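# Swap full wall-mounted sharps bin for empty bench one

## Task

Take the full sharps bin out of its wall bracket, set the empty sharps bin from the shelved bench into that bracket in its place, and put the full bin into the tote sitting on the cart. The cart and the stool may be moved if needed. At the end the robot must have released everything and backed away, and it must not have tipped over or be left leaning.

## Robot and tools

ROBOT. A Hello Robot Stretch 4 with a single arm: an omni-wheel base, a lift riding a vertical mast, a telescoping arm that reaches straight out, a wrist with yaw, pitch and roll, and a two-finger gripper. It stands about 1.6 m tall and its base edge lies within 0.23 m of the base origin. Cameras: head_camera (top of mast, looking forward and down; turn the base to look elsewhere), head_left_camera and head_right_camera (fisheyes beside it, aimed more steeply down, also showing base and arm), and wrist_camera (behind the fingers, looking along them, fingertips near the bottom of the image).

FRAMES. Base frame: origin on the floor below the base centre, x forward, y left, z up. hand_pose is reported in this frame and marks a point between the open fingertips; with all wrist joints at zero its axes line up with the base frame. Its printed position may be somewhat off. The odometry frame is the base frame as it was when the scene began.

execute_actions. Argument "actions": a list holding exactly one action, or empty (empty just reports state and images). Optional "cameras": a list drawn from head_camera, head_left_camera, head_right_camera, wrist_camera, all; omitted, null or ["all"] gives every camera, [] gives none; an unknown name rejects the call. An action contains "base", "joints" or both, plus optional "pace" and "contact_limits"; alternatively it is just {"end_of_arm": "enable_torque"}, which re-powers any wrist or gripper motor that shut itself off so it holds in place. Motions within one action start at the same moment and may finish at different times.
- "base": one command only, a relative move from where the base last reported itself. {"translate_m": d} drives straight, metres, forward positive, -2 to 2. {"strafe_m": d} slides sideways, metres, left positive, -2 to 2. {"rotate_rad": d} spins in place, radians, counter-clockwise seen from above positive, -3.2 to 3.2.
- "joints": absolute targets keyed by name (not offsets). lift_m 0 to 1.2 m; arm_m 0 to 0.55 m extension; wrist_yaw_rad -1.134 to 4.276 (0 points forward, positive turns left, 3.14 folded back, over 3.4 the arm may block it); wrist_pitch_rad -1.117 to 4.259 (0 level, 1.57 pointing down); wrist_roll_rad -1.117 to 4.259 (0 keeps fingers level; positive turns the gripper clockwise viewed from behind); gripper_m -0.038 to 0.141, the fingertip gap in metres (negative means the tips press together). Done tolerances: lift and arm ±0.004, yaw and roll ±0.02, pitch ±0.05, gripper ±0.004. Joint targets beyond range are clipped and the result notes it; any other bad value or unknown key refuses the whole call with no motion.
- "pace": "slow", "default", "fast" or "max" (base up to 0.1/0.3/0.4/0.6 m/s and 1/2/3/4 rad/s; slower still when lift_m is above 0.2).
- "contact_limits": e.g. {"arm_m": 0.15}, from 0 (gentlest) to 0.75 (firmest), 0.5 if omitted; the arm stops once it pushes that hard.
A joint or base left out of an action may still be pushing toward an earlier target. A single action runs at most 15 s. Once a call reports a stop, later tool calls in the same reply are skipped. A useful first move unfolds the wrist: lift_m 0.4 with wrist_yaw_rad 0.

wait: {"seconds": 0 to 10}; commands nothing and returns state and images. zoom_image: {"camera": name, "region": [x0, y0, x1, y1]} in pixels of that camera's most recent full image, top-left origin, at most 504 by 504. read_manual: returns only the URDF licence texts. finished_scene: {"scene": n} ends the current scene for good and reports whether the task succeeded; call it only when the swap is complete and stable.

RESULTS. base_status and joint_status tell how each motion ended: "done"; "off_target" (resting short and maybe still pushing); "contact_stop_at_<key>" (hit something; that part goes slack, so a loaded lift may sink and a base may keep rolling); "limit_stop_at_<name>" such as own_body (self-collision guard; moving away is still allowed) or tilt (leaning over 6 degrees; lift, arm and wheels go slack until upright); "time_out"; "torque_fault" (a wrist or gripper motor overloaded and went limp until enable_torque). on_its_own lists what happened without command; "held at" there is a target, not a position. lidar_m: 12 distances in metres, sector 1 straight ahead then counter-clockwise (4 left, 7 behind, 10 right); "-" is nothing seen or closer than 0.25 m; it misses clear, thin or behind-the-robot objects. wrist_depth_mm: 7x7 grid of depths, 100 to 2000 mm, row by row from top left. base_odometry counts wheel turns, so slip looks like motion; if turned_by_wheels and turned_by_imu differ by over ~0.1 rad, the base probably hit something. base_tilt in degrees (forward, right positive). motor_effort in percent, peak in brackets; a resting effort outside its normal range suggests a load or a push. Neither gripper_m nor "done" proves a grasp; with a target at or above 0, a firm squeeze shows as a clear gripper effort change.

GRASPING. Command a gap below the object's width; squeezing harder pulls it toward the wrist. If fingertips jam on a surface below, raise the lift.

AVOID. Turning or driving with over 1 kg held and arm_m above 0.2, especially fast; steady hard pushes or pulls, particularly with the gripper high or a high contact limit; pressing the gripper into things with base or arm moves (torque faults); holding over about 2 kg in a level gripper; dropping, slamming or knocking objects over. The robot must never tip or end leaning. Objects may occasionally get nudged by outside pushes. Quicker robot motion is better.

Each tool is called by a JSON object that holds its "name" and its "arguments", one argument or row to a line.

## Session

{"name": "execute_actions", "arguments": {
  "actions": []
}}

Scene clock: 0.00 s.
base_odometry: x=+0.000 y=+0.000 heading=+0.000 (m, m, rad; odometry frame)
turned_by_wheels: +0.000 (rad since the last result)
turned_by_imu: +0.000 (rad since the last result)
base_tilt: forward=-0.2 right=-0.8 (deg)
lidar_m: 1.73 1.59 1.55 1.35 2.26 2.23 2.49 1.56 1.54 1.68 1.65 1.60
base_status: not commanded
joint_positions: lift_m=+0.273 arm_m=+0.001 wrist_yaw_rad=+3.212 wrist_pitch_rad=+0.015 wrist_roll_rad=+0.017 gripper_m=+0.057
joint_status: not commanded
motor_effort: lift_m=+20 arm_m=+0 wrist_yaw_rad=+2 wrist_pitch_rad=-6 wrist_roll_rad=+2 gripper_m=-3 wheel_0=-1 wheel_1=+0 wheel_2=+0 (%)
hand_pose: x=-0.1225 y=+0.0670 z=+0.4470 quat_wxyz=(-0.035, -0.008, +0.008, +0.999) (m; base frame)
wrist_depth_mm: - - 140 - - - - / - - 138 - - - 1983 / - 106 138 - - - 1983 / - 122 138 - - - 1983 / 208 - - - - - 1921 / 212 1808 200 1921 214 - 1808 / 213 1160 1182 146 1160 1255 1308
pictures: head_camera, head_left_camera, head_right_camera, wrist_camera
Images, in order (width x height): head_camera 420x560, head_left_camera 420x672, head_right_camera 420x672, wrist_camera 616x392.

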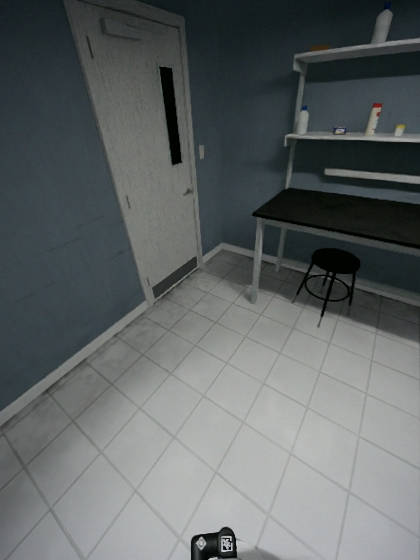

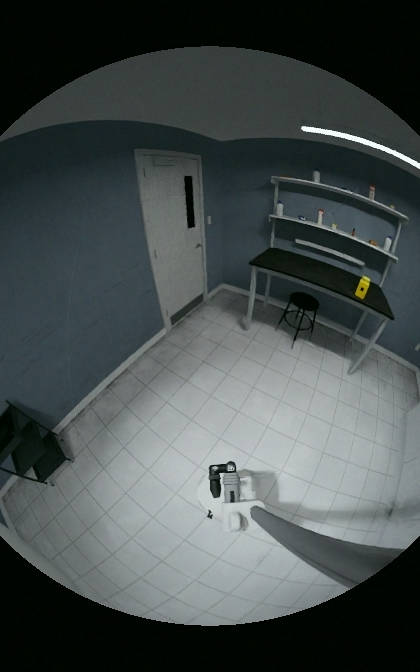

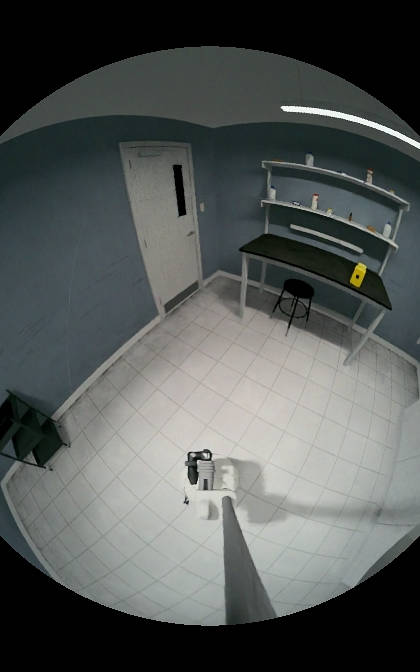

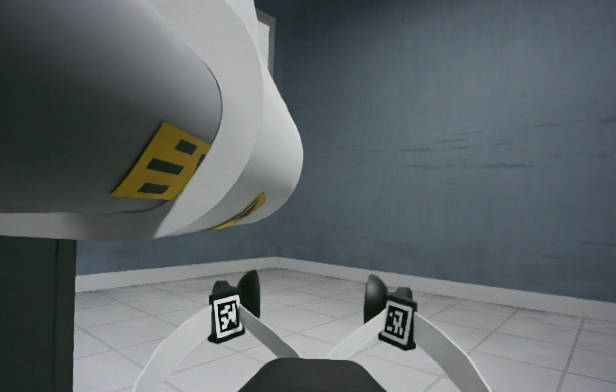

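{"name": "zoom_image", "arguments": {
  "camera": "head_right_camera",
  "region": [300, 220, 420, 380]
}}

{"name": "zoom_image", "arguments": {
  "camera": "head_left_camera",
  "region": [0, 380, 120, 540]
}}

Region (300, 220, 420, 380) of head_right_camera's 420x672 image, scaled by 3.150, with more detail than that image has; it fills the left 378 columns of this view, and the rest is white.

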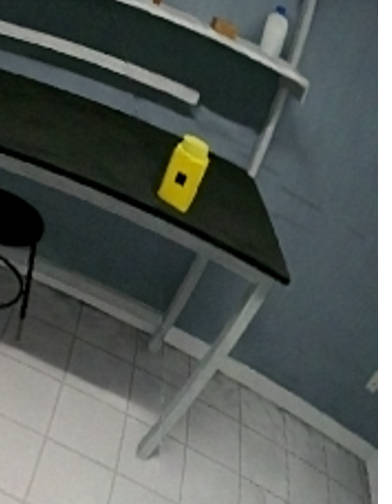

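Region (0, 380, 120, 540) of head_left_camera's 420x672 image, scaled by 3.150, with more detail than that image has; it fills the left 378 columns of this view, and the rest is white.

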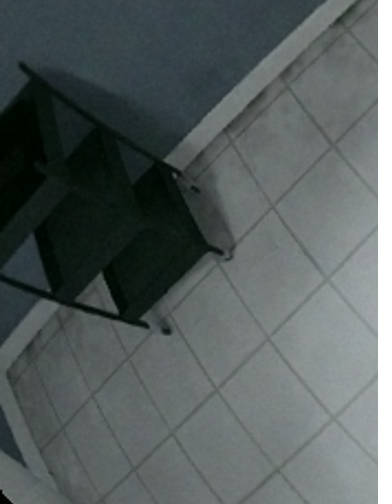

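{"name": "execute_actions", "arguments": {
  "actions": [
    {"base": {"rotate_rad": -1.6}, "joints": {"lift_m": 0.4, "wrist_yaw_rad": 0}, "pace": "fast"}
  ]
}}

Scene clock: 9.13 s.
base_odometry: x=+0.000 y=+0.000 heading=-1.600 (m, m, rad; odometry frame)
turned_by_wheels: -1.600 (rad since the last result)
turned_by_imu: -1.620 (rad since the last result)
base_tilt: forward=-0.2 right=-0.7 (deg)
lidar_m: 1.63 1.65 1.59 1.69 1.58 1.55 1.37 2.34 2.24 2.45 1.57 1.54
base_status: done
joint_positions: lift_m=+0.400 arm_m=+0.001 wrist_yaw_rad=+0.000 wrist_pitch_rad=+0.016 wrist_roll_rad=+0.017 gripper_m=+0.057
joint_status: all done
motor_effort: lift_m=+22(24) arm_m=+0(0) wrist_yaw_rad=-1(5) wrist_pitch_rad=-7(7) wrist_roll_rad=+3(2) gripper_m=-3(0) wheel_0=+0(6) wheel_1=+0(11) wheel_2=+0(9) (%)
hand_pose: x=+0.4599 y=-0.0873 z=+0.5735 quat_wxyz=(+1.000, +0.008, +0.008, +0.000) (m; base frame)
wrist_depth_mm: - - - - 1756 1618 1537 / - - - - 1983 1863 1576 / - - - 1708 1464 1255 1118 / - - - 1661 1397 1205 1098 / - - - 1618 1397 1229 1098 / - - 201 1618 213 1205 1078 / 1430 1430 1464 146 1366 1160 1078
pictures: head_camera, head_left_camera, head_right_camera, wrist_camera
Images, in order (width x height): head_camera 420x560, head_left_camera 420x672, head_right_camera 420x672, wrist_camera 616x392.

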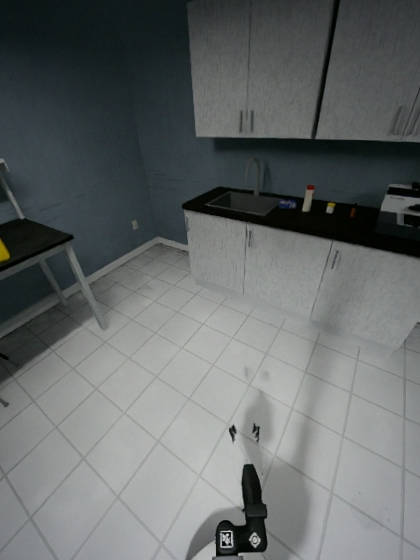

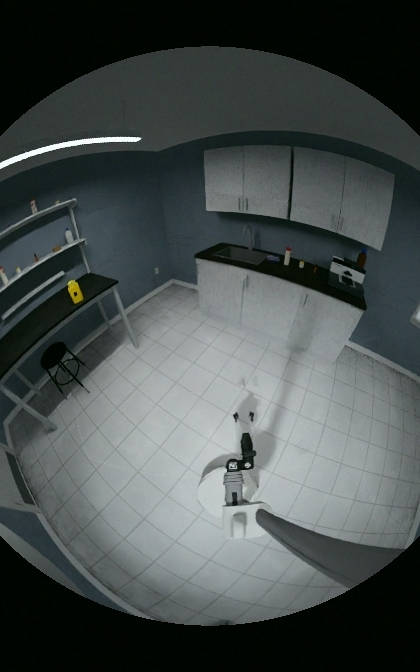

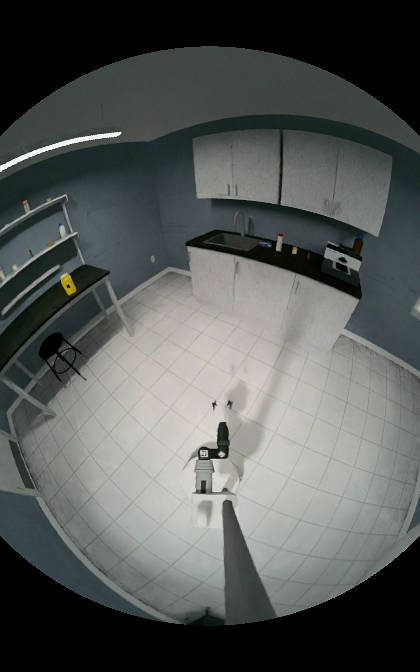

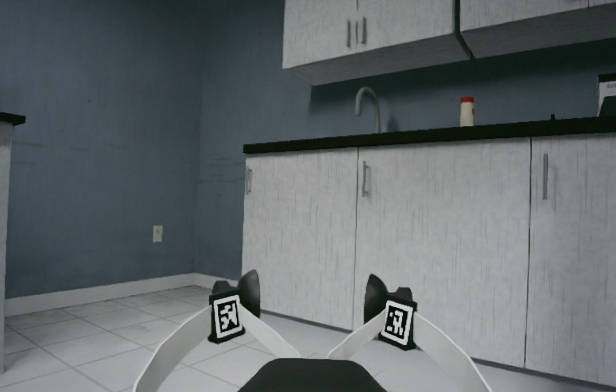

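{"name": "execute_actions", "arguments": {
  "actions": [
    {"base": {"rotate_rad": -1.8}, "pace": "fast"}
  ]
}}

Scene clock: 13.13 s.
base_odometry: x=+0.000 y=+0.000 heading=+2.883 (m, m, rad; odometry frame)
turned_by_wheels: -1.800 (rad since the last result)
turned_by_imu: -1.822 (rad since the last result)
base_tilt: forward=-0.2 right=-0.8 (deg)
lidar_m: 2.34 2.38 1.54 1.57 1.78 1.60 1.64 1.72 1.56 1.37 1.41 2.22
base_status: done
joint_positions: lift_m=+0.400 arm_m=+0.001 wrist_yaw_rad=+0.000 wrist_pitch_rad=+0.016 wrist_roll_rad=+0.017 gripper_m=+0.057
joint_status: not commanded
motor_effort: lift_m=+22(22) arm_m=+0(0) wrist_yaw_rad=+1(1) wrist_pitch_rad=-7(6) wrist_roll_rad=+2(2) gripper_m=-3(0) wheel_0=+1(6) wheel_1=+0(10) wheel_2=+0(9) (%)
hand_pose: x=+0.4599 y=-0.0875 z=+0.5736 quat_wxyz=(+1.000, +0.008, +0.008, +0.000) (m; base frame)
wrist_depth_mm: - - - - - 1863 1756 / - - - - - 1921 1756 / - - - - - 1863 1756 / - - - - - 1863 1708 / - - - - - 1863 1756 / - - 201 - 213 1808 1708 / 1430 1397 1464 146 1430 1537 1618
pictures: head_camera, head_left_camera, head_right_camera, wrist_camera
Images, in order (width x height): head_camera 420x560, head_left_camera 420x672, head_right_camera 420x672, wrist_camera 616x392.

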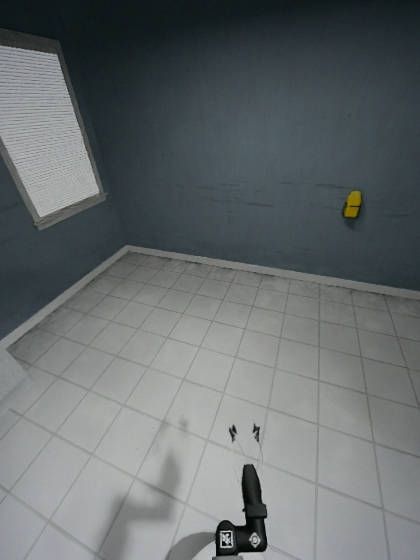

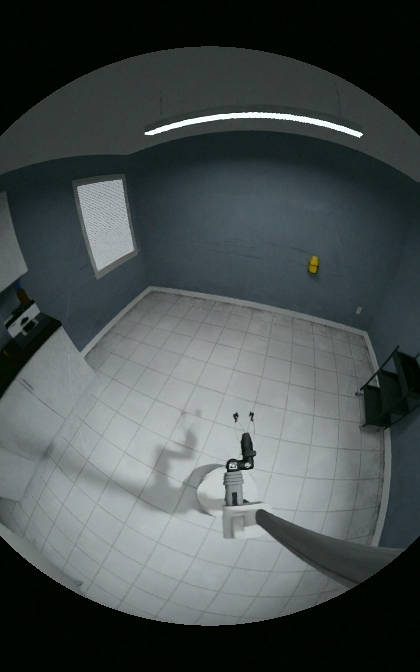

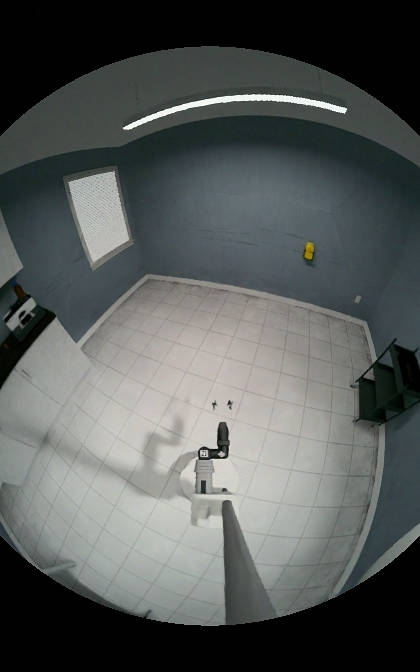

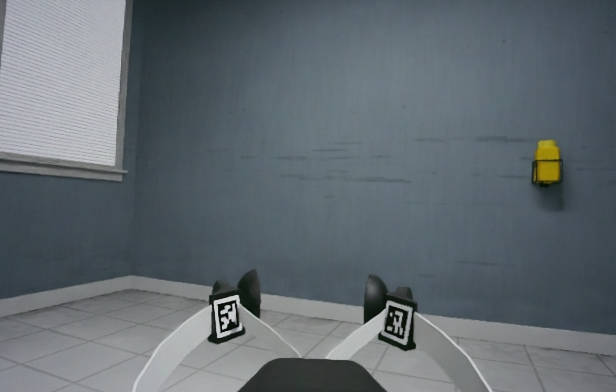

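{"name": "zoom_image", "arguments": {
  "camera": "wrist_camera",
  "region": [500, 110, 600, 220]
}}

{"name": "zoom_image", "arguments": {
  "camera": "head_camera",
  "region": [310, 160, 410, 260]
}}

{"name": "zoom_image", "arguments": {
  "camera": "head_right_camera",
  "region": [320, 300, 420, 460]
}}

Region (500, 110, 600, 220) of wrist_camera's 616x392 image, scaled by 4.582; it fills the left 458 columns of this view, and the rest is white.

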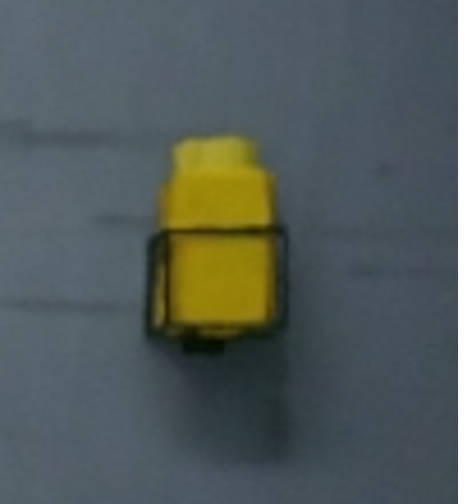

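Region (310, 160, 410, 260) of head_camera's 420x560 image, scaled by 5.040, with more detail than that image has.

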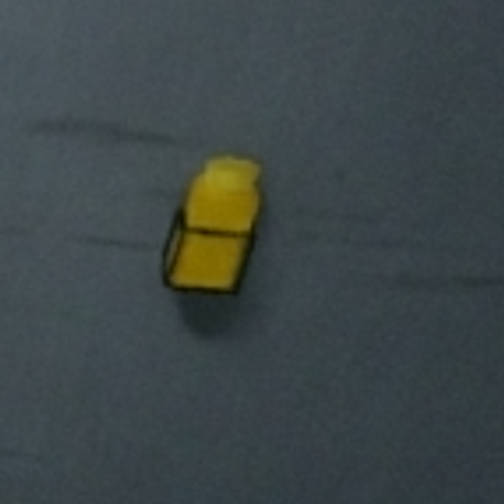

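Region (320, 300, 420, 460) of head_right_camera's 420x672 image, scaled by 3.150, with more detail than that image has; it fills the left 315 columns of this view, and the rest is white.

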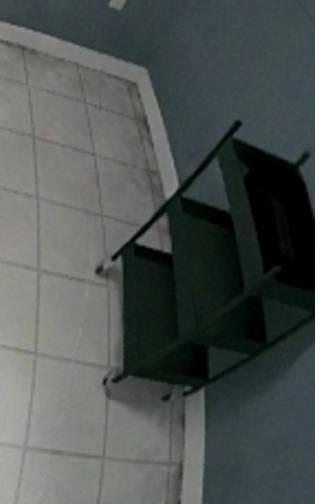

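{"name": "execute_actions", "arguments": {
  "actions": [
    {"base": {"rotate_rad": -0.62}, "joints": {"gripper_m": 0.141}, "pace": "fast"}
  ],
  "cameras": ["head_camera", "wrist_camera"]
}}

{"name": "execute_actions", "arguments": {
  "actions": [
    {"base": {"translate_m": 1.45}, "joints": {"lift_m": 0.63}, "pace": "max"}
  ],
  "cameras": []
}}

{"name": "execute_actions", "arguments": {
  "actions": [
    {"base": {"rotate_rad": 0.31}, "pace": "fast"}
  ]
}}

Scene clock: 61.60 s.
base_odometry: x=+0.000 y=+0.000 heading=+2.263 (m, m, rad; odometry frame)
turned_by_wheels: -0.620 (rad since the last result)
turned_by_imu: -0.627 (rad since the last result)
base_tilt: forward=-0.2 right=-0.7 (deg)
lidar_m: 2.24 2.30 2.50 1.53 1.54 1.85 1.63 1.63 1.82 1.56 1.51 1.38
base_status: done
joint_positions: lift_m=+0.400 arm_m=+0.001 wrist_yaw_rad=+0.000 wrist_pitch_rad=+0.016 wrist_roll_rad=+0.017 gripper_m=+0.141
joint_status: all done
motor_effort: lift_m=+22(22) arm_m=+0(0) wrist_yaw_rad=+1(1) wrist_pitch_rad=-8(7) wrist_roll_rad=+3(3) gripper_m=+0(2) wheel_0=-1(5) wheel_1=-1(5) wheel_2=-2(10) (%)
hand_pose: x=+0.4599 y=-0.0875 z=+0.5736 quat_wxyz=(+1.000, +0.008, +0.008, +0.000) (m; base frame)
wrist_depth_mm: 1863 1921 - - - - 1618 / 1863 1983 - - - - 1618 / 1808 1983 - - - - 1618 / 1863 1921 - - - - 1464 / 1921 1921 - - - - 1499 / 1863 210 - - - 213 1537 / 1430 1430 1464 147 1499 1430 1205
pictures: head_camera, wrist_camera
Images, in order (width x height): head_camera 420x560, wrist_camera 616x392.

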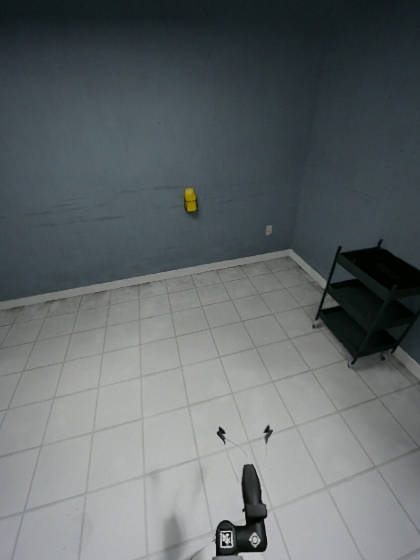

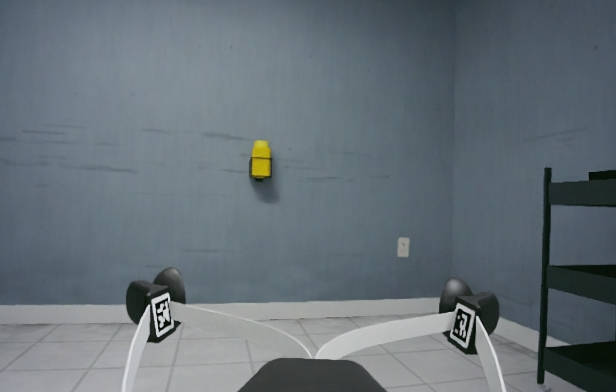

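Scene clock: 65.77 s.
base_odometry: x=-0.926 y=+1.116 heading=+2.263 (m, m, rad; odometry frame)
turned_by_wheels: +0.000 (rad since the last result)
turned_by_imu: +0.003 (rad since the last result)
base_tilt: forward=-0.2 right=-0.8 (deg)
lidar_m: 0.79 0.80 1.08 1.91 2.12 2.26 3.29 2.39 0.92 0.83 1.21 1.04
base_status: done
joint_positions: lift_m=+0.630 arm_m=+0.001 wrist_yaw_rad=+0.000 wrist_pitch_rad=+0.015 wrist_roll_rad=+0.017 gripper_m=+0.141
joint_status: all done
motor_effort: lift_m=+20(24) arm_m=+0(0) wrist_yaw_rad=+0(0) wrist_pitch_rad=-7(8) wrist_roll_rad=+2(2) gripper_m=+0(0) wheel_0=+0(5) wheel_1=+1(8) wheel_2=+2(15) (%)
hand_pose: x=+0.4599 y=-0.0874 z=+0.8037 quat_wxyz=(+1.000, +0.008, +0.008, +0.000) (m; base frame)
wrist_depth_mm: 634 668 707 741 788 831 891 / 634 661 699 741 788 831 891 / 634 647 699 741 788 831 878 / 634 574 699 741 778 831 866 / 627 647 699 741 778 820 866 / 627 210 683 732 759 213 866 / 634 647 683 147 778 809 866
pictures: none
No camera images: the call's "cameras" was empty. Leave "cameras" out to get every camera's image.

Scene clock: 66.73 s.
base_odometry: x=-0.926 y=+1.116 heading=+2.573 (m, m, rad; odometry frame)
turned_by_wheels: +0.310 (rad since the last result)
turned_by_imu: +0.314 (rad since the last result)
base_tilt: forward=-0.2 right=-0.7 (deg)
lidar_m: 0.79 0.96 1.40 2.47 2.14 2.92 3.76 1.62 0.82 1.09 1.22 0.92
base_status: done
joint_positions: lift_m=+0.630 arm_m=+0.001 wrist_yaw_rad=+0.000 wrist_pitch_rad=+0.015 wrist_roll_rad=+0.017 gripper_m=+0.141
joint_status: not commanded
motor_effort: lift_m=+20(20) arm_m=+0(0) wrist_yaw_rad=+1(0) wrist_pitch_rad=-6(7) wrist_roll_rad=+2(2) gripper_m=-1(0) wheel_0=+0(6) wheel_1=+0(8) wheel_2=+2(8) (%)
hand_pose: x=+0.4599 y=-0.0874 z=+0.8037 quat_wxyz=(+1.000, +0.008, +0.008, +0.000) (m; base frame)
wrist_depth_mm: 732 723 707 699 676 676 661 / 723 715 707 691 683 668 654 / 732 707 699 699 683 661 654 / 723 707 699 580 676 661 654 / 723 707 699 580 676 661 647 / 723 209 691 676 661 213 647 / 707 699 683 148 661 647 647
pictures: head_camera, head_left_camera, head_right_camera, wrist_camera
Images, in order (width x height): head_camera 420x560, head_left_camera 420x672, head_right_camera 420x672, wrist_camera 616x392.

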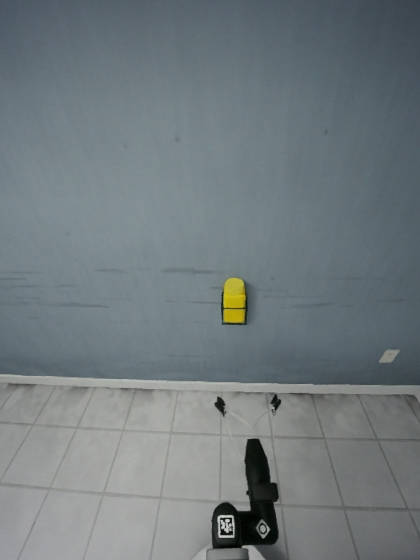

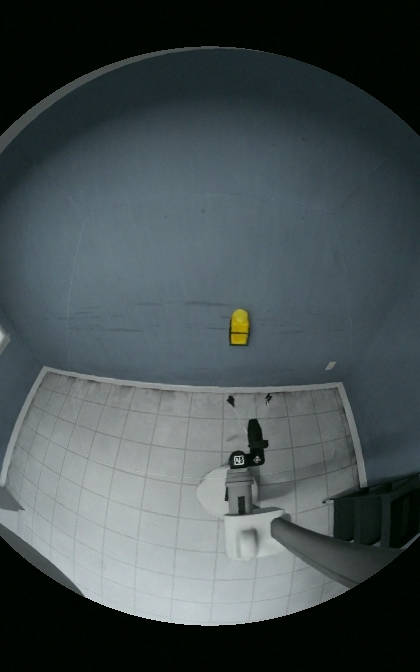

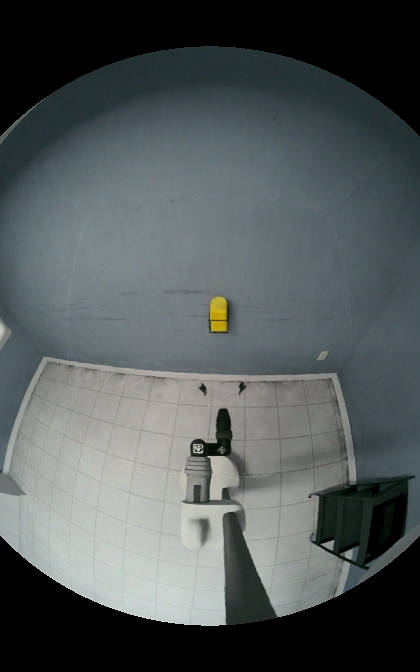

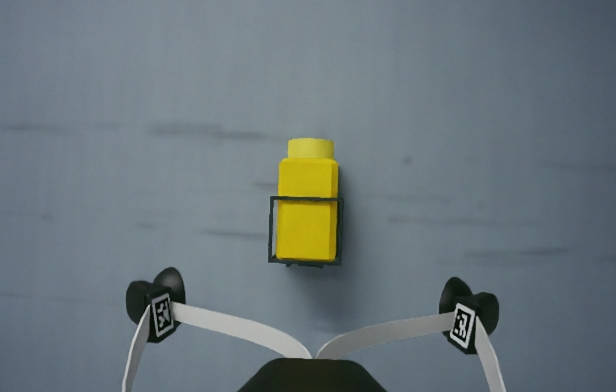

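{"name": "zoom_image", "arguments": {
  "camera": "wrist_camera",
  "region": [230, 120, 390, 290]
}}

{"name": "zoom_image", "arguments": {
  "camera": "head_camera",
  "region": [170, 260, 310, 430]
}}

{"name": "zoom_image", "arguments": {
  "camera": "head_right_camera",
  "region": [290, 450, 420, 600]
}}

Region (230, 120, 390, 290) of wrist_camera's 616x392 image, scaled by 2.965; it fills the left 474 columns of this view, and the rest is white.

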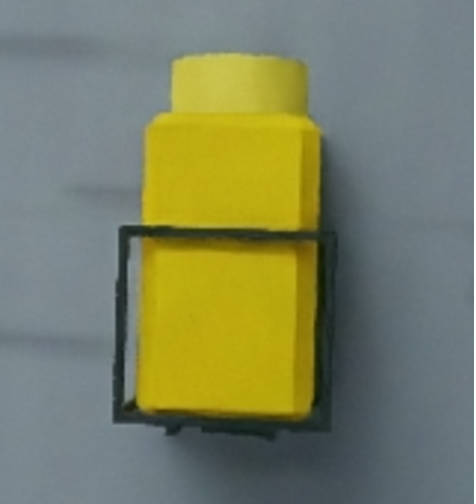

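Region (170, 260, 310, 430) of head_camera's 420x560 image, scaled by 2.965, with more detail than that image has; it fills the left 415 columns of this view, and the rest is white.

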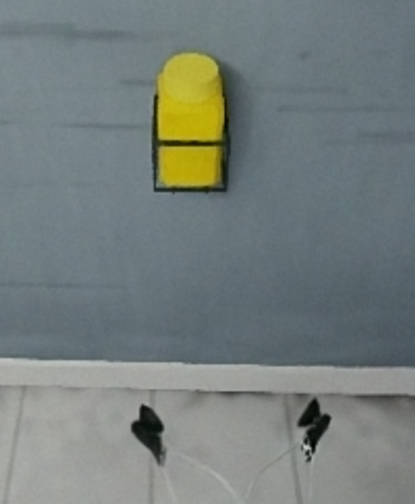

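Region (290, 450, 420, 600) of head_right_camera's 420x672 image, scaled by 3.360, with more detail than that image has; it fills the left 437 columns of this view, and the rest is white.

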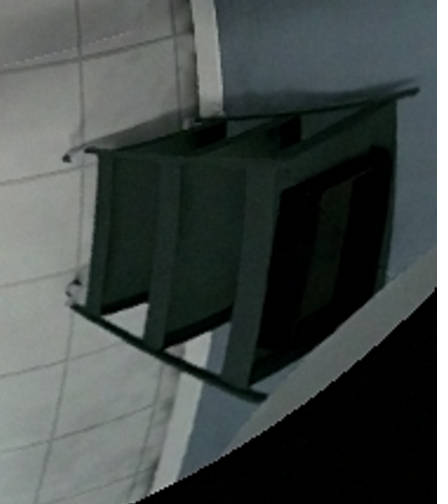

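{"name": "execute_actions", "arguments": {
  "actions": [
    {"base": {"rotate_rad": -0.065}, "joints": {"lift_m": 0.716}}
  ],
  "cameras": []
}}

{"name": "execute_actions", "arguments": {
  "actions": [
    {"base": {"strafe_m": 0.056}}
  ],
  "cameras": []
}}

{"name": "execute_actions", "arguments": {
  "actions": [
    {"base": {"translate_m": 0.23}}
  ],
  "cameras": ["head_camera", "wrist_camera"]
}}

Scene clock: 103.80 s.
base_odometry: x=-0.926 y=+1.116 heading=+2.509 (m, m, rad; odometry frame)
turned_by_wheels: -0.065 (rad since the last result)
turned_by_imu: -0.065 (rad since the last result)
base_tilt: forward=-0.2 right=-0.8 (deg)
lidar_m: 0.78 0.92 1.31 2.44 2.14 2.71 3.78 1.73 0.85 0.82 1.28 0.93
base_status: done
joint_positions: lift_m=+0.716 arm_m=+0.001 wrist_yaw_rad=+0.000 wrist_pitch_rad=+0.015 wrist_roll_rad=+0.017 gripper_m=+0.141
joint_status: all done
motor_effort: lift_m=+23(23) arm_m=+0(0) wrist_yaw_rad=-1(0) wrist_pitch_rad=-7(7) wrist_roll_rad=+2(2) gripper_m=+0(2) wheel_0=+1(4) wheel_1=+1(6) wheel_2=+1(8) (%)
hand_pose: x=+0.4599 y=-0.0874 z=+0.8895 quat_wxyz=(+1.000, +0.008, +0.008, +0.000) (m; base frame)
wrist_depth_mm: 699 699 691 691 691 683 691 / 699 699 691 691 691 691 683 / 691 699 691 691 683 691 691 / 691 691 691 691 683 683 683 / 699 691 683 683 683 676 683 / 683 211 574 683 683 213 676 / 683 683 683 148 676 676 668
pictures: none
No camera images: the call's "cameras" was empty. Leave "cameras" out to get every camera's image.

Scene clock: 104.97 s.
base_odometry: x=-0.959 y=+1.071 heading=+2.509 (m, m, rad; odometry frame)
turned_by_wheels: +0.000 (rad since the last result)
turned_by_imu: +0.000 (rad since the last result)
base_tilt: forward=-0.1 right=-0.8 (deg)
lidar_m: 0.79 0.94 1.27 2.42 2.09 2.67 3.81 1.80 0.90 0.88 1.28 0.93
base_status: done
joint_positions: lift_m=+0.716 arm_m=+0.001 wrist_yaw_rad=+0.000 wrist_pitch_rad=+0.015 wrist_roll_rad=+0.017 gripper_m=+0.141
joint_status: not commanded
motor_effort: lift_m=+23(23) arm_m=+0(0) wrist_yaw_rad=+1(1) wrist_pitch_rad=-7(6) wrist_roll_rad=+2(2) gripper_m=-1(2) wheel_0=+1(7) wheel_1=-1(9) wheel_2=+0(0) (%)
hand_pose: x=+0.4599 y=-0.0874 z=+0.8895 quat_wxyz=(+1.000, +0.008, +0.008, +0.000) (m; base frame)
wrist_depth_mm: 699 699 699 699 699 691 699 / 707 699 699 699 699 691 683 / 691 691 699 691 691 683 683 / 699 691 683 691 683 683 683 / 691 683 691 585 683 683 676 / 691 210 683 580 683 213 683 / 683 683 683 148 676 683 676
pictures: none
No camera images: the call's "cameras" was empty. Leave "cameras" out to get every camera's image.

Scene clock: 107.17 s.
base_odometry: x=-1.144 y=+1.207 heading=+2.509 (m, m, rad; odometry frame)
turned_by_wheels: +0.000 (rad since the last result)
turned_by_imu: +0.001 (rad since the last result)
base_tilt: forward=-0.2 right=-0.7 (deg)
lidar_m: 0.57 0.72 0.99 2.42 2.18 2.67 4.22 1.19 0.94 1.26 0.96 0.70
base_status: done
joint_positions: lift_m=+0.716 arm_m=+0.001 wrist_yaw_rad=+0.000 wrist_pitch_rad=+0.015 wrist_roll_rad=+0.017 gripper_m=+0.141
joint_status: not commanded
motor_effort: lift_m=+23(23) arm_m=+0(0) wrist_yaw_rad=+1(0) wrist_pitch_rad=-6(7) wrist_roll_rad=+2(3) gripper_m=-2(0) wheel_0=+1(3) wheel_1=+1(8) wheel_2=+1(11) (%)
hand_pose: x=+0.4599 y=-0.0874 z=+0.8895 quat_wxyz=(+1.000, +0.008, +0.008, +0.000) (m; base frame)
wrist_depth_mm: 473 469 469 466 466 466 462 / 469 466 466 466 462 462 459 / 466 466 466 462 462 462 459 / 466 462 462 459 459 462 459 / 462 462 462 357 459 455 455 / 459 211 349 353 459 213 452 / 462 455 459 147 455 452 455
pictures: head_camera, wrist_camera
Images, in order (width x height): head_camera 420x560, wrist_camera 616x392.

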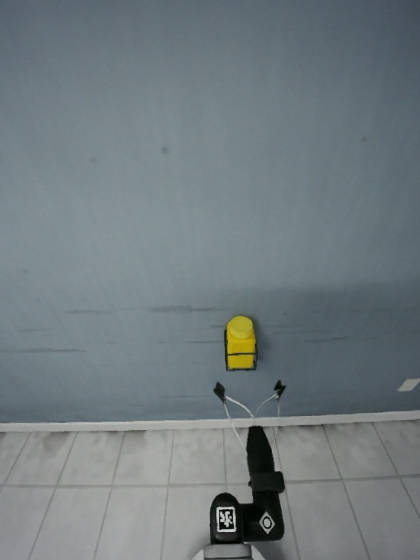

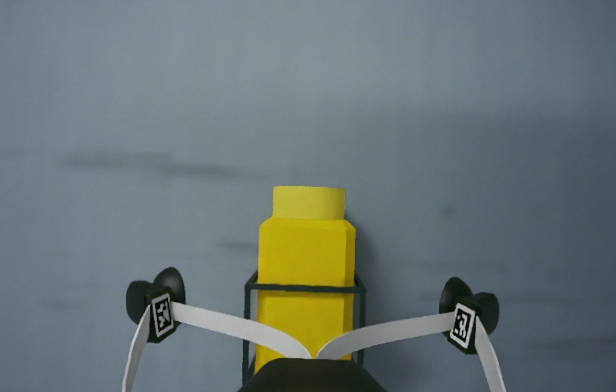

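{"name": "execute_actions", "arguments": {
  "actions": [
    {"joints": {"lift_m": 0.73}}
  ],
  "cameras": []
}}

{"name": "execute_actions", "arguments": {
  "actions": [
    {"joints": {"arm_m": 0.172}, "contact_limits": {"arm_m": 0.2}}
  ],
  "cameras": ["head_camera", "wrist_camera"]
}}

Scene clock: 136.73 s.
base_odometry: x=-1.144 y=+1.207 heading=+2.509 (m, m, rad; odometry frame)
turned_by_wheels: +0.000 (rad since the last result)
turned_by_imu: +0.001 (rad since the last result)
base_tilt: forward=-0.2 right=-0.7 (deg)
lidar_m: 0.57 0.70 0.96 2.41 2.21 2.69 4.18 1.22 0.97 1.26 0.97 0.69
base_status: not commanded
joint_positions: lift_m=+0.730 arm_m=+0.001 wrist_yaw_rad=+0.000 wrist_pitch_rad=+0.015 wrist_roll_rad=+0.017 gripper_m=+0.141
joint_status: all done
motor_effort: lift_m=+23(25) arm_m=+0(0) wrist_yaw_rad=+2(2) wrist_pitch_rad=-8(8) wrist_roll_rad=+2(3) gripper_m=-1(0) wheel_0=+1(1) wheel_1=+0(0) wheel_2=+1(1) (%)
hand_pose: x=+0.4599 y=-0.0874 z=+0.9035 quat_wxyz=(+1.000, +0.008, +0.008, +0.000) (m; base frame)
wrist_depth_mm: 469 466 466 466 462 466 466 / 469 469 466 462 466 462 466 / 469 466 466 466 462 459 459 / 466 466 462 462 459 459 459 / 462 462 459 353 459 459 455 / 459 211 364 355 455 213 459 / 462 459 455 147 455 452 455
pictures: none
No camera images: the call's "cameras" was empty. Leave "cameras" out to get every camera's image.

Scene clock: 138.33 s.
base_odometry: x=-1.144 y=+1.207 heading=+2.509 (m, m, rad; odometry frame)
turned_by_wheels: +0.000 (rad since the last result)
turned_by_imu: +0.000 (rad since the last result)
base_tilt: forward=-0.2 right=-0.7 (deg)
lidar_m: 0.57 0.69 0.99 2.42 2.21 2.62 4.20 1.22 0.94 1.27 0.94 0.70
base_status: not commanded
joint_positions: lift_m=+0.730 arm_m=+0.170 wrist_yaw_rad=+0.000 wrist_pitch_rad=+0.015 wrist_roll_rad=+0.017 gripper_m=+0.141
joint_status: all done
motor_effort: lift_m=+23(23) arm_m=+9(11) wrist_yaw_rad=+1(1) wrist_pitch_rad=-5(7) wrist_roll_rad=+3(3) gripper_m=+1(1) wheel_0=+1(1) wheel_1=+1(1) wheel_2=+1(1) (%)
contact_limits: arm_m 0.2
hand_pose: x=+0.6297 y=-0.0874 z=+0.9035 quat_wxyz=(+1.000, +0.008, +0.008, +0.000) (m; base frame)
wrist_depth_mm: 297 297 296 296 296 294 294 / 297 296 294 294 294 293 291 / 296 294 293 293 291 293 291 / 296 294 293 204 291 291 291 / 293 291 291 198 290 290 290 / 293 210 186 186 189 213 289 / 291 290 186 147 210 287 287
pictures: head_camera, wrist_camera
Images, in order (width x height): head_camera 420x560, wrist_camera 616x392.

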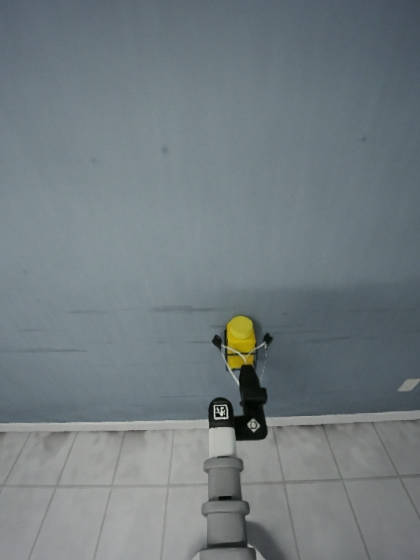

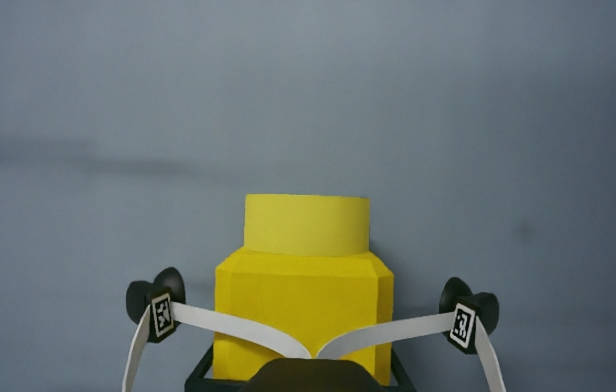

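{"name": "execute_actions", "arguments": {
  "actions": [
    {"joints": {"gripper_m": 0.04}}
  ],
  "cameras": ["head_camera", "wrist_camera"]
}}

Scene clock: 149.90 s.
base_odometry: x=-1.145 y=+1.207 heading=+2.510 (m, m, rad; odometry frame)
turned_by_wheels: +0.001 (rad since the last result)
turned_by_imu: -0.021 (rad since the last result)
base_tilt: forward=-0.2 right=-0.7 (deg)
lidar_m: 0.57 0.69 0.95 2.41 2.20 2.58 4.17 1.89 0.95 1.27 0.98 0.70
base_status: not commanded
joint_positions: lift_m=+0.730 arm_m=+0.173 wrist_yaw_rad=+0.017 wrist_pitch_rad=+0.015 wrist_roll_rad=+0.017 gripper_m=+0.041
joint_status: all done
on_its_own: wrist_yaw_rad is at rest, and its effort (-49) is outside its rest range (-13 to +13)
motor_effort: lift_m=+23(23) arm_m=-4(10) wrist_yaw_rad=-49(50) wrist_pitch_rad=-6(7) wrist_roll_rad=+3(2) gripper_m=-29(32) wheel_0=-1(7) wheel_1=-5(5) wheel_2=+16(16) (%)
hand_pose: x=+0.6336 y=-0.0824 z=+0.9037 quat_wxyz=(+1.000, +0.008, +0.007, +0.009) (m; base frame)
wrist_depth_mm: 290 289 286 287 286 286 286 / 287 289 287 286 286 286 285 / 289 287 287 285 285 283 282 / 286 285 283 200 283 283 282 / 285 285 283 181 282 281 281 / 283 283 180 172 172 281 279 / 282 282 183 173 176 176 278
pictures: head_camera, wrist_camera
Images, in order (width x height): head_camera 420x560, wrist_camera 616x392.

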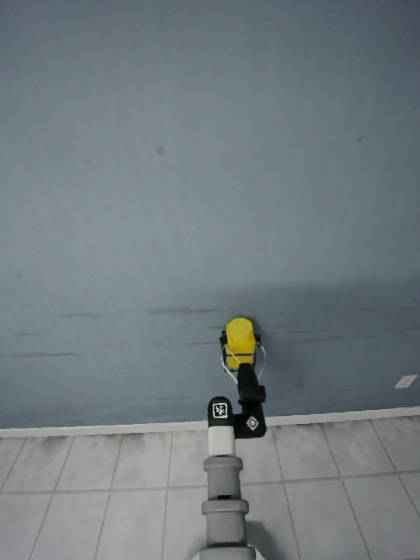

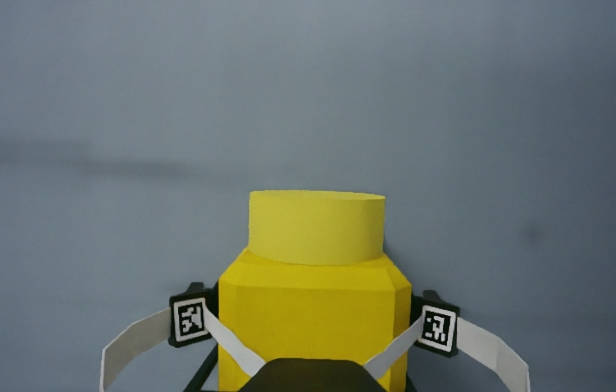

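{"name": "execute_actions", "arguments": {
  "actions": [
    {"joints": {"arm_m": 0.181}, "pace": "slow"}
  ],
  "cameras": ["wrist_camera"]
}}

Scene clock: 165.93 s.
base_odometry: x=-1.145 y=+1.207 heading=+2.510 (m, m, rad; odometry frame)
turned_by_wheels: +0.000 (rad since the last result)
turned_by_imu: +0.001 (rad since the last result)
base_tilt: forward=-0.2 right=-0.7 (deg)
lidar_m: 0.58 0.69 0.93 2.40 2.19 2.62 4.18 1.85 0.96 1.28 0.96 0.70
base_status: not commanded
joint_positions: lift_m=+0.730 arm_m=+0.179 wrist_yaw_rad=+0.009 wrist_pitch_rad=+0.015 wrist_roll_rad=+0.017 gripper_m=+0.040
joint_status: all done
on_its_own: wrist_yaw_rad is at rest, and its effort (-24) is outside its rest range (-13 to +13)
motor_effort: lift_m=+23(23) arm_m=+9(8) wrist_yaw_rad=-24(49) wrist_pitch_rad=-5(7) wrist_roll_rad=+2(2) gripper_m=-21(32) wheel_0=+4(4) wheel_1=-2(5) wheel_2=+9(16) (%)
hand_pose: x=+0.6396 y=-0.0849 z=+0.9037 quat_wxyz=(+1.000, +0.008, +0.007, +0.004) (m; base frame)
wrist_depth_mm: 283 283 283 282 283 282 282 / 282 282 282 282 282 282 282 / 281 281 281 281 281 281 281 / 281 279 279 188 281 279 279 / 278 279 278 182 277 278 278 / 278 278 177 171 174 277 277 / 277 276 176 171 176 177 277
pictures: wrist_camera
Images, in order (width x height): wrist_camera 616x392.

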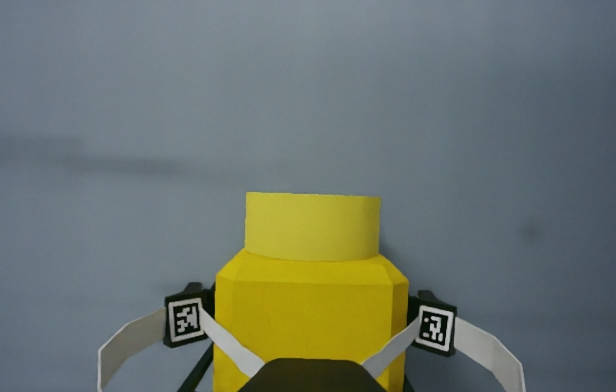

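{"name": "execute_actions", "arguments": {
  "actions": [
    {"joints": {"lift_m": 0.86, "wrist_yaw_rad": 0.01}, "pace": "slow"}
  ],
  "cameras": ["head_camera", "wrist_camera"]
}}

Scene clock: 174.10 s.
base_odometry: x=-1.144 y=+1.207 heading=+2.509 (m, m, rad; odometry frame)
turned_by_wheels: -0.001 (rad since the last result)
turned_by_imu: +0.000 (rad since the last result)
base_tilt: forward=-0.2 right=-0.8 (deg)
lidar_m: 0.58 0.70 0.95 2.43 2.20 2.59 4.20 1.88 0.97 1.25 0.96 0.71
base_status: not commanded
joint_positions: lift_m=+0.860 arm_m=+0.179 wrist_yaw_rad=+0.010 wrist_pitch_rad=+0.022 wrist_roll_rad=+0.017 gripper_m=+0.040
joint_status: all done
on_its_own: wrist_pitch_rad is at rest, and its effort (-26) is outside its rest range (-23 to +23)
motor_effort: lift_m=+25(26) arm_m=+9(9) wrist_yaw_rad=+1(19) wrist_pitch_rad=-26(27) wrist_roll_rad=+2(1) gripper_m=-18(23) wheel_0=+0(4) wheel_1=-2(2) wheel_2=+2(8) (%)
hand_pose: x=+0.6396 y=-0.0845 z=+1.0314 quat_wxyz=(+1.000, +0.008, +0.011, +0.005) (m; base frame)
wrist_depth_mm: 281 281 281 282 282 282 282 / 281 281 281 281 282 281 281 / 279 279 281 281 281 281 282 / 281 279 279 189 281 281 279 / 279 278 279 182 279 278 279 / 278 278 179 170 171 279 279 / 277 277 179 171 173 177 278
pictures: head_camera, wrist_camera
Images, in order (width x height): head_camera 420x560, wrist_camera 616x392.

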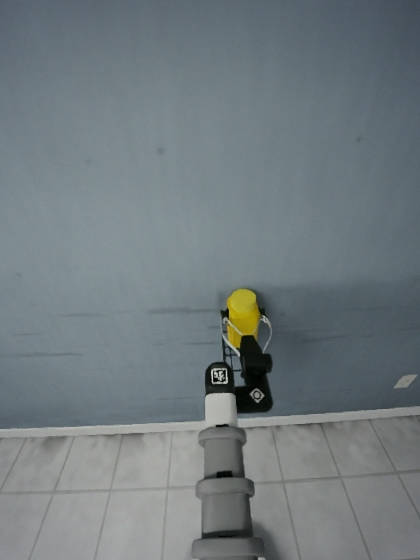

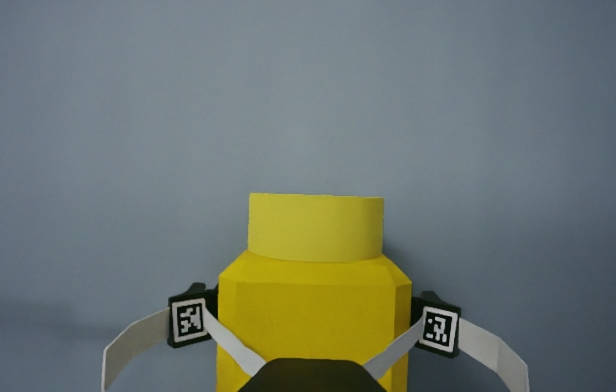

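{"name": "execute_actions", "arguments": {
  "actions": [
    {"base": {"rotate_rad": -1.9}, "joints": {"arm_m": 0.0, "wrist_yaw_rad": 0.0}}
  ]
}}

Scene clock: 185.07 s.
base_odometry: x=-1.144 y=+1.207 heading=+0.609 (m, m, rad; odometry frame)
turned_by_wheels: -1.900 (rad since the last result)
turned_by_imu: -1.923 (rad since the last result)
base_tilt: forward=-0.2 right=-0.7 (deg)
lidar_m: 0.38 1.27 0.84 0.56 0.54 0.77 1.20 2.41 2.21 3.26 2.97 0.42
base_status: done
joint_positions: lift_m=+0.860 arm_m=+0.002 wrist_yaw_rad=+0.000 wrist_pitch_rad=+0.022 wrist_roll_rad=+0.017 gripper_m=+0.040
joint_status: all done
on_its_own: wrist_pitch_rad is at rest, and its effort (-25) is outside its rest range (-23 to +23)
motor_effort: lift_m=+24(25) arm_m=-9(10) wrist_yaw_rad=+1(8) wrist_pitch_rad=-25(25) wrist_roll_rad=+2(2) gripper_m=-23(18) wheel_0=+1(7) wheel_1=+1(7) wheel_2=+0(11) (%)
hand_pose: x=+0.4615 y=-0.0874 z=+1.0315 quat_wxyz=(+1.000, +0.008, +0.011, +0.000) (m; base frame)
wrist_depth_mm: 946 1008 1078 1138 1281 1366 1537 / 946 991 1098 1160 1255 1366 1464 / 946 1008 1078 1182 1255 1397 1499 / 946 991 1060 189 1255 1397 1499 / 931 991 1060 181 1281 1366 1499 / 931 991 180 170 171 1397 1499 / 931 976 179 171 173 177 1537
pictures: head_camera, head_left_camera, head_right_camera, wrist_camera
Images, in order (width x height): head_camera 420x560, head_left_camera 420x672, head_right_camera 420x672, wrist_camera 616x392.

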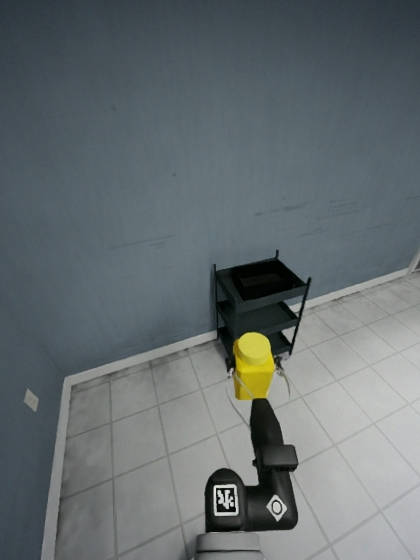

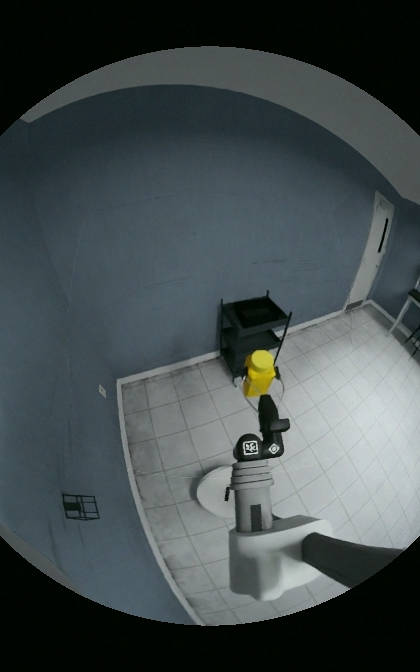

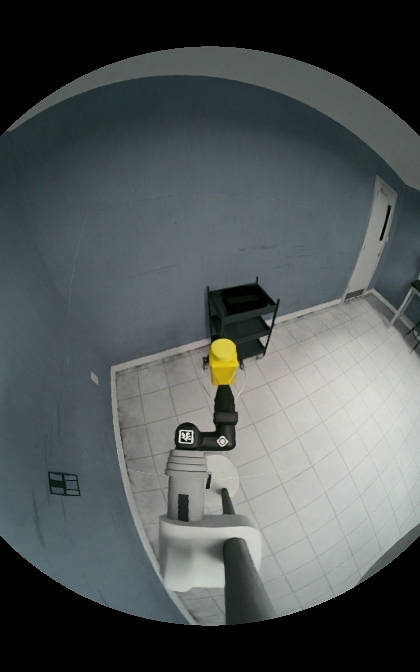

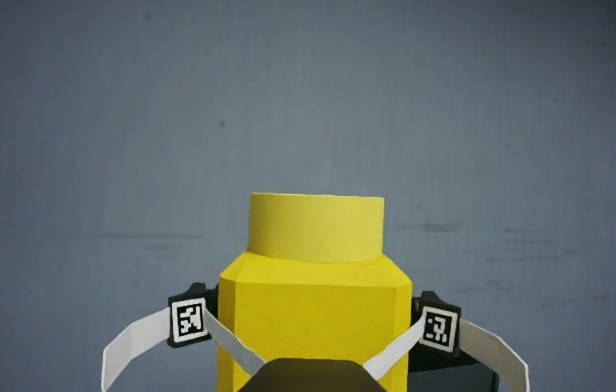

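{"name": "zoom_image", "arguments": {
  "camera": "head_camera",
  "region": [200, 240, 330, 370]
}}

Region (200, 240, 330, 370) of head_camera's 420x560 image, scaled by 3.877, with more detail than that image has.

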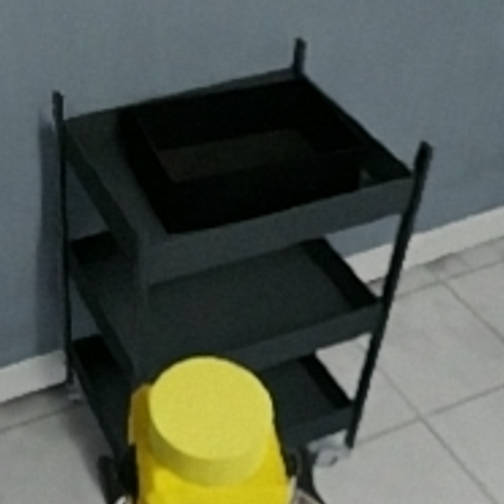

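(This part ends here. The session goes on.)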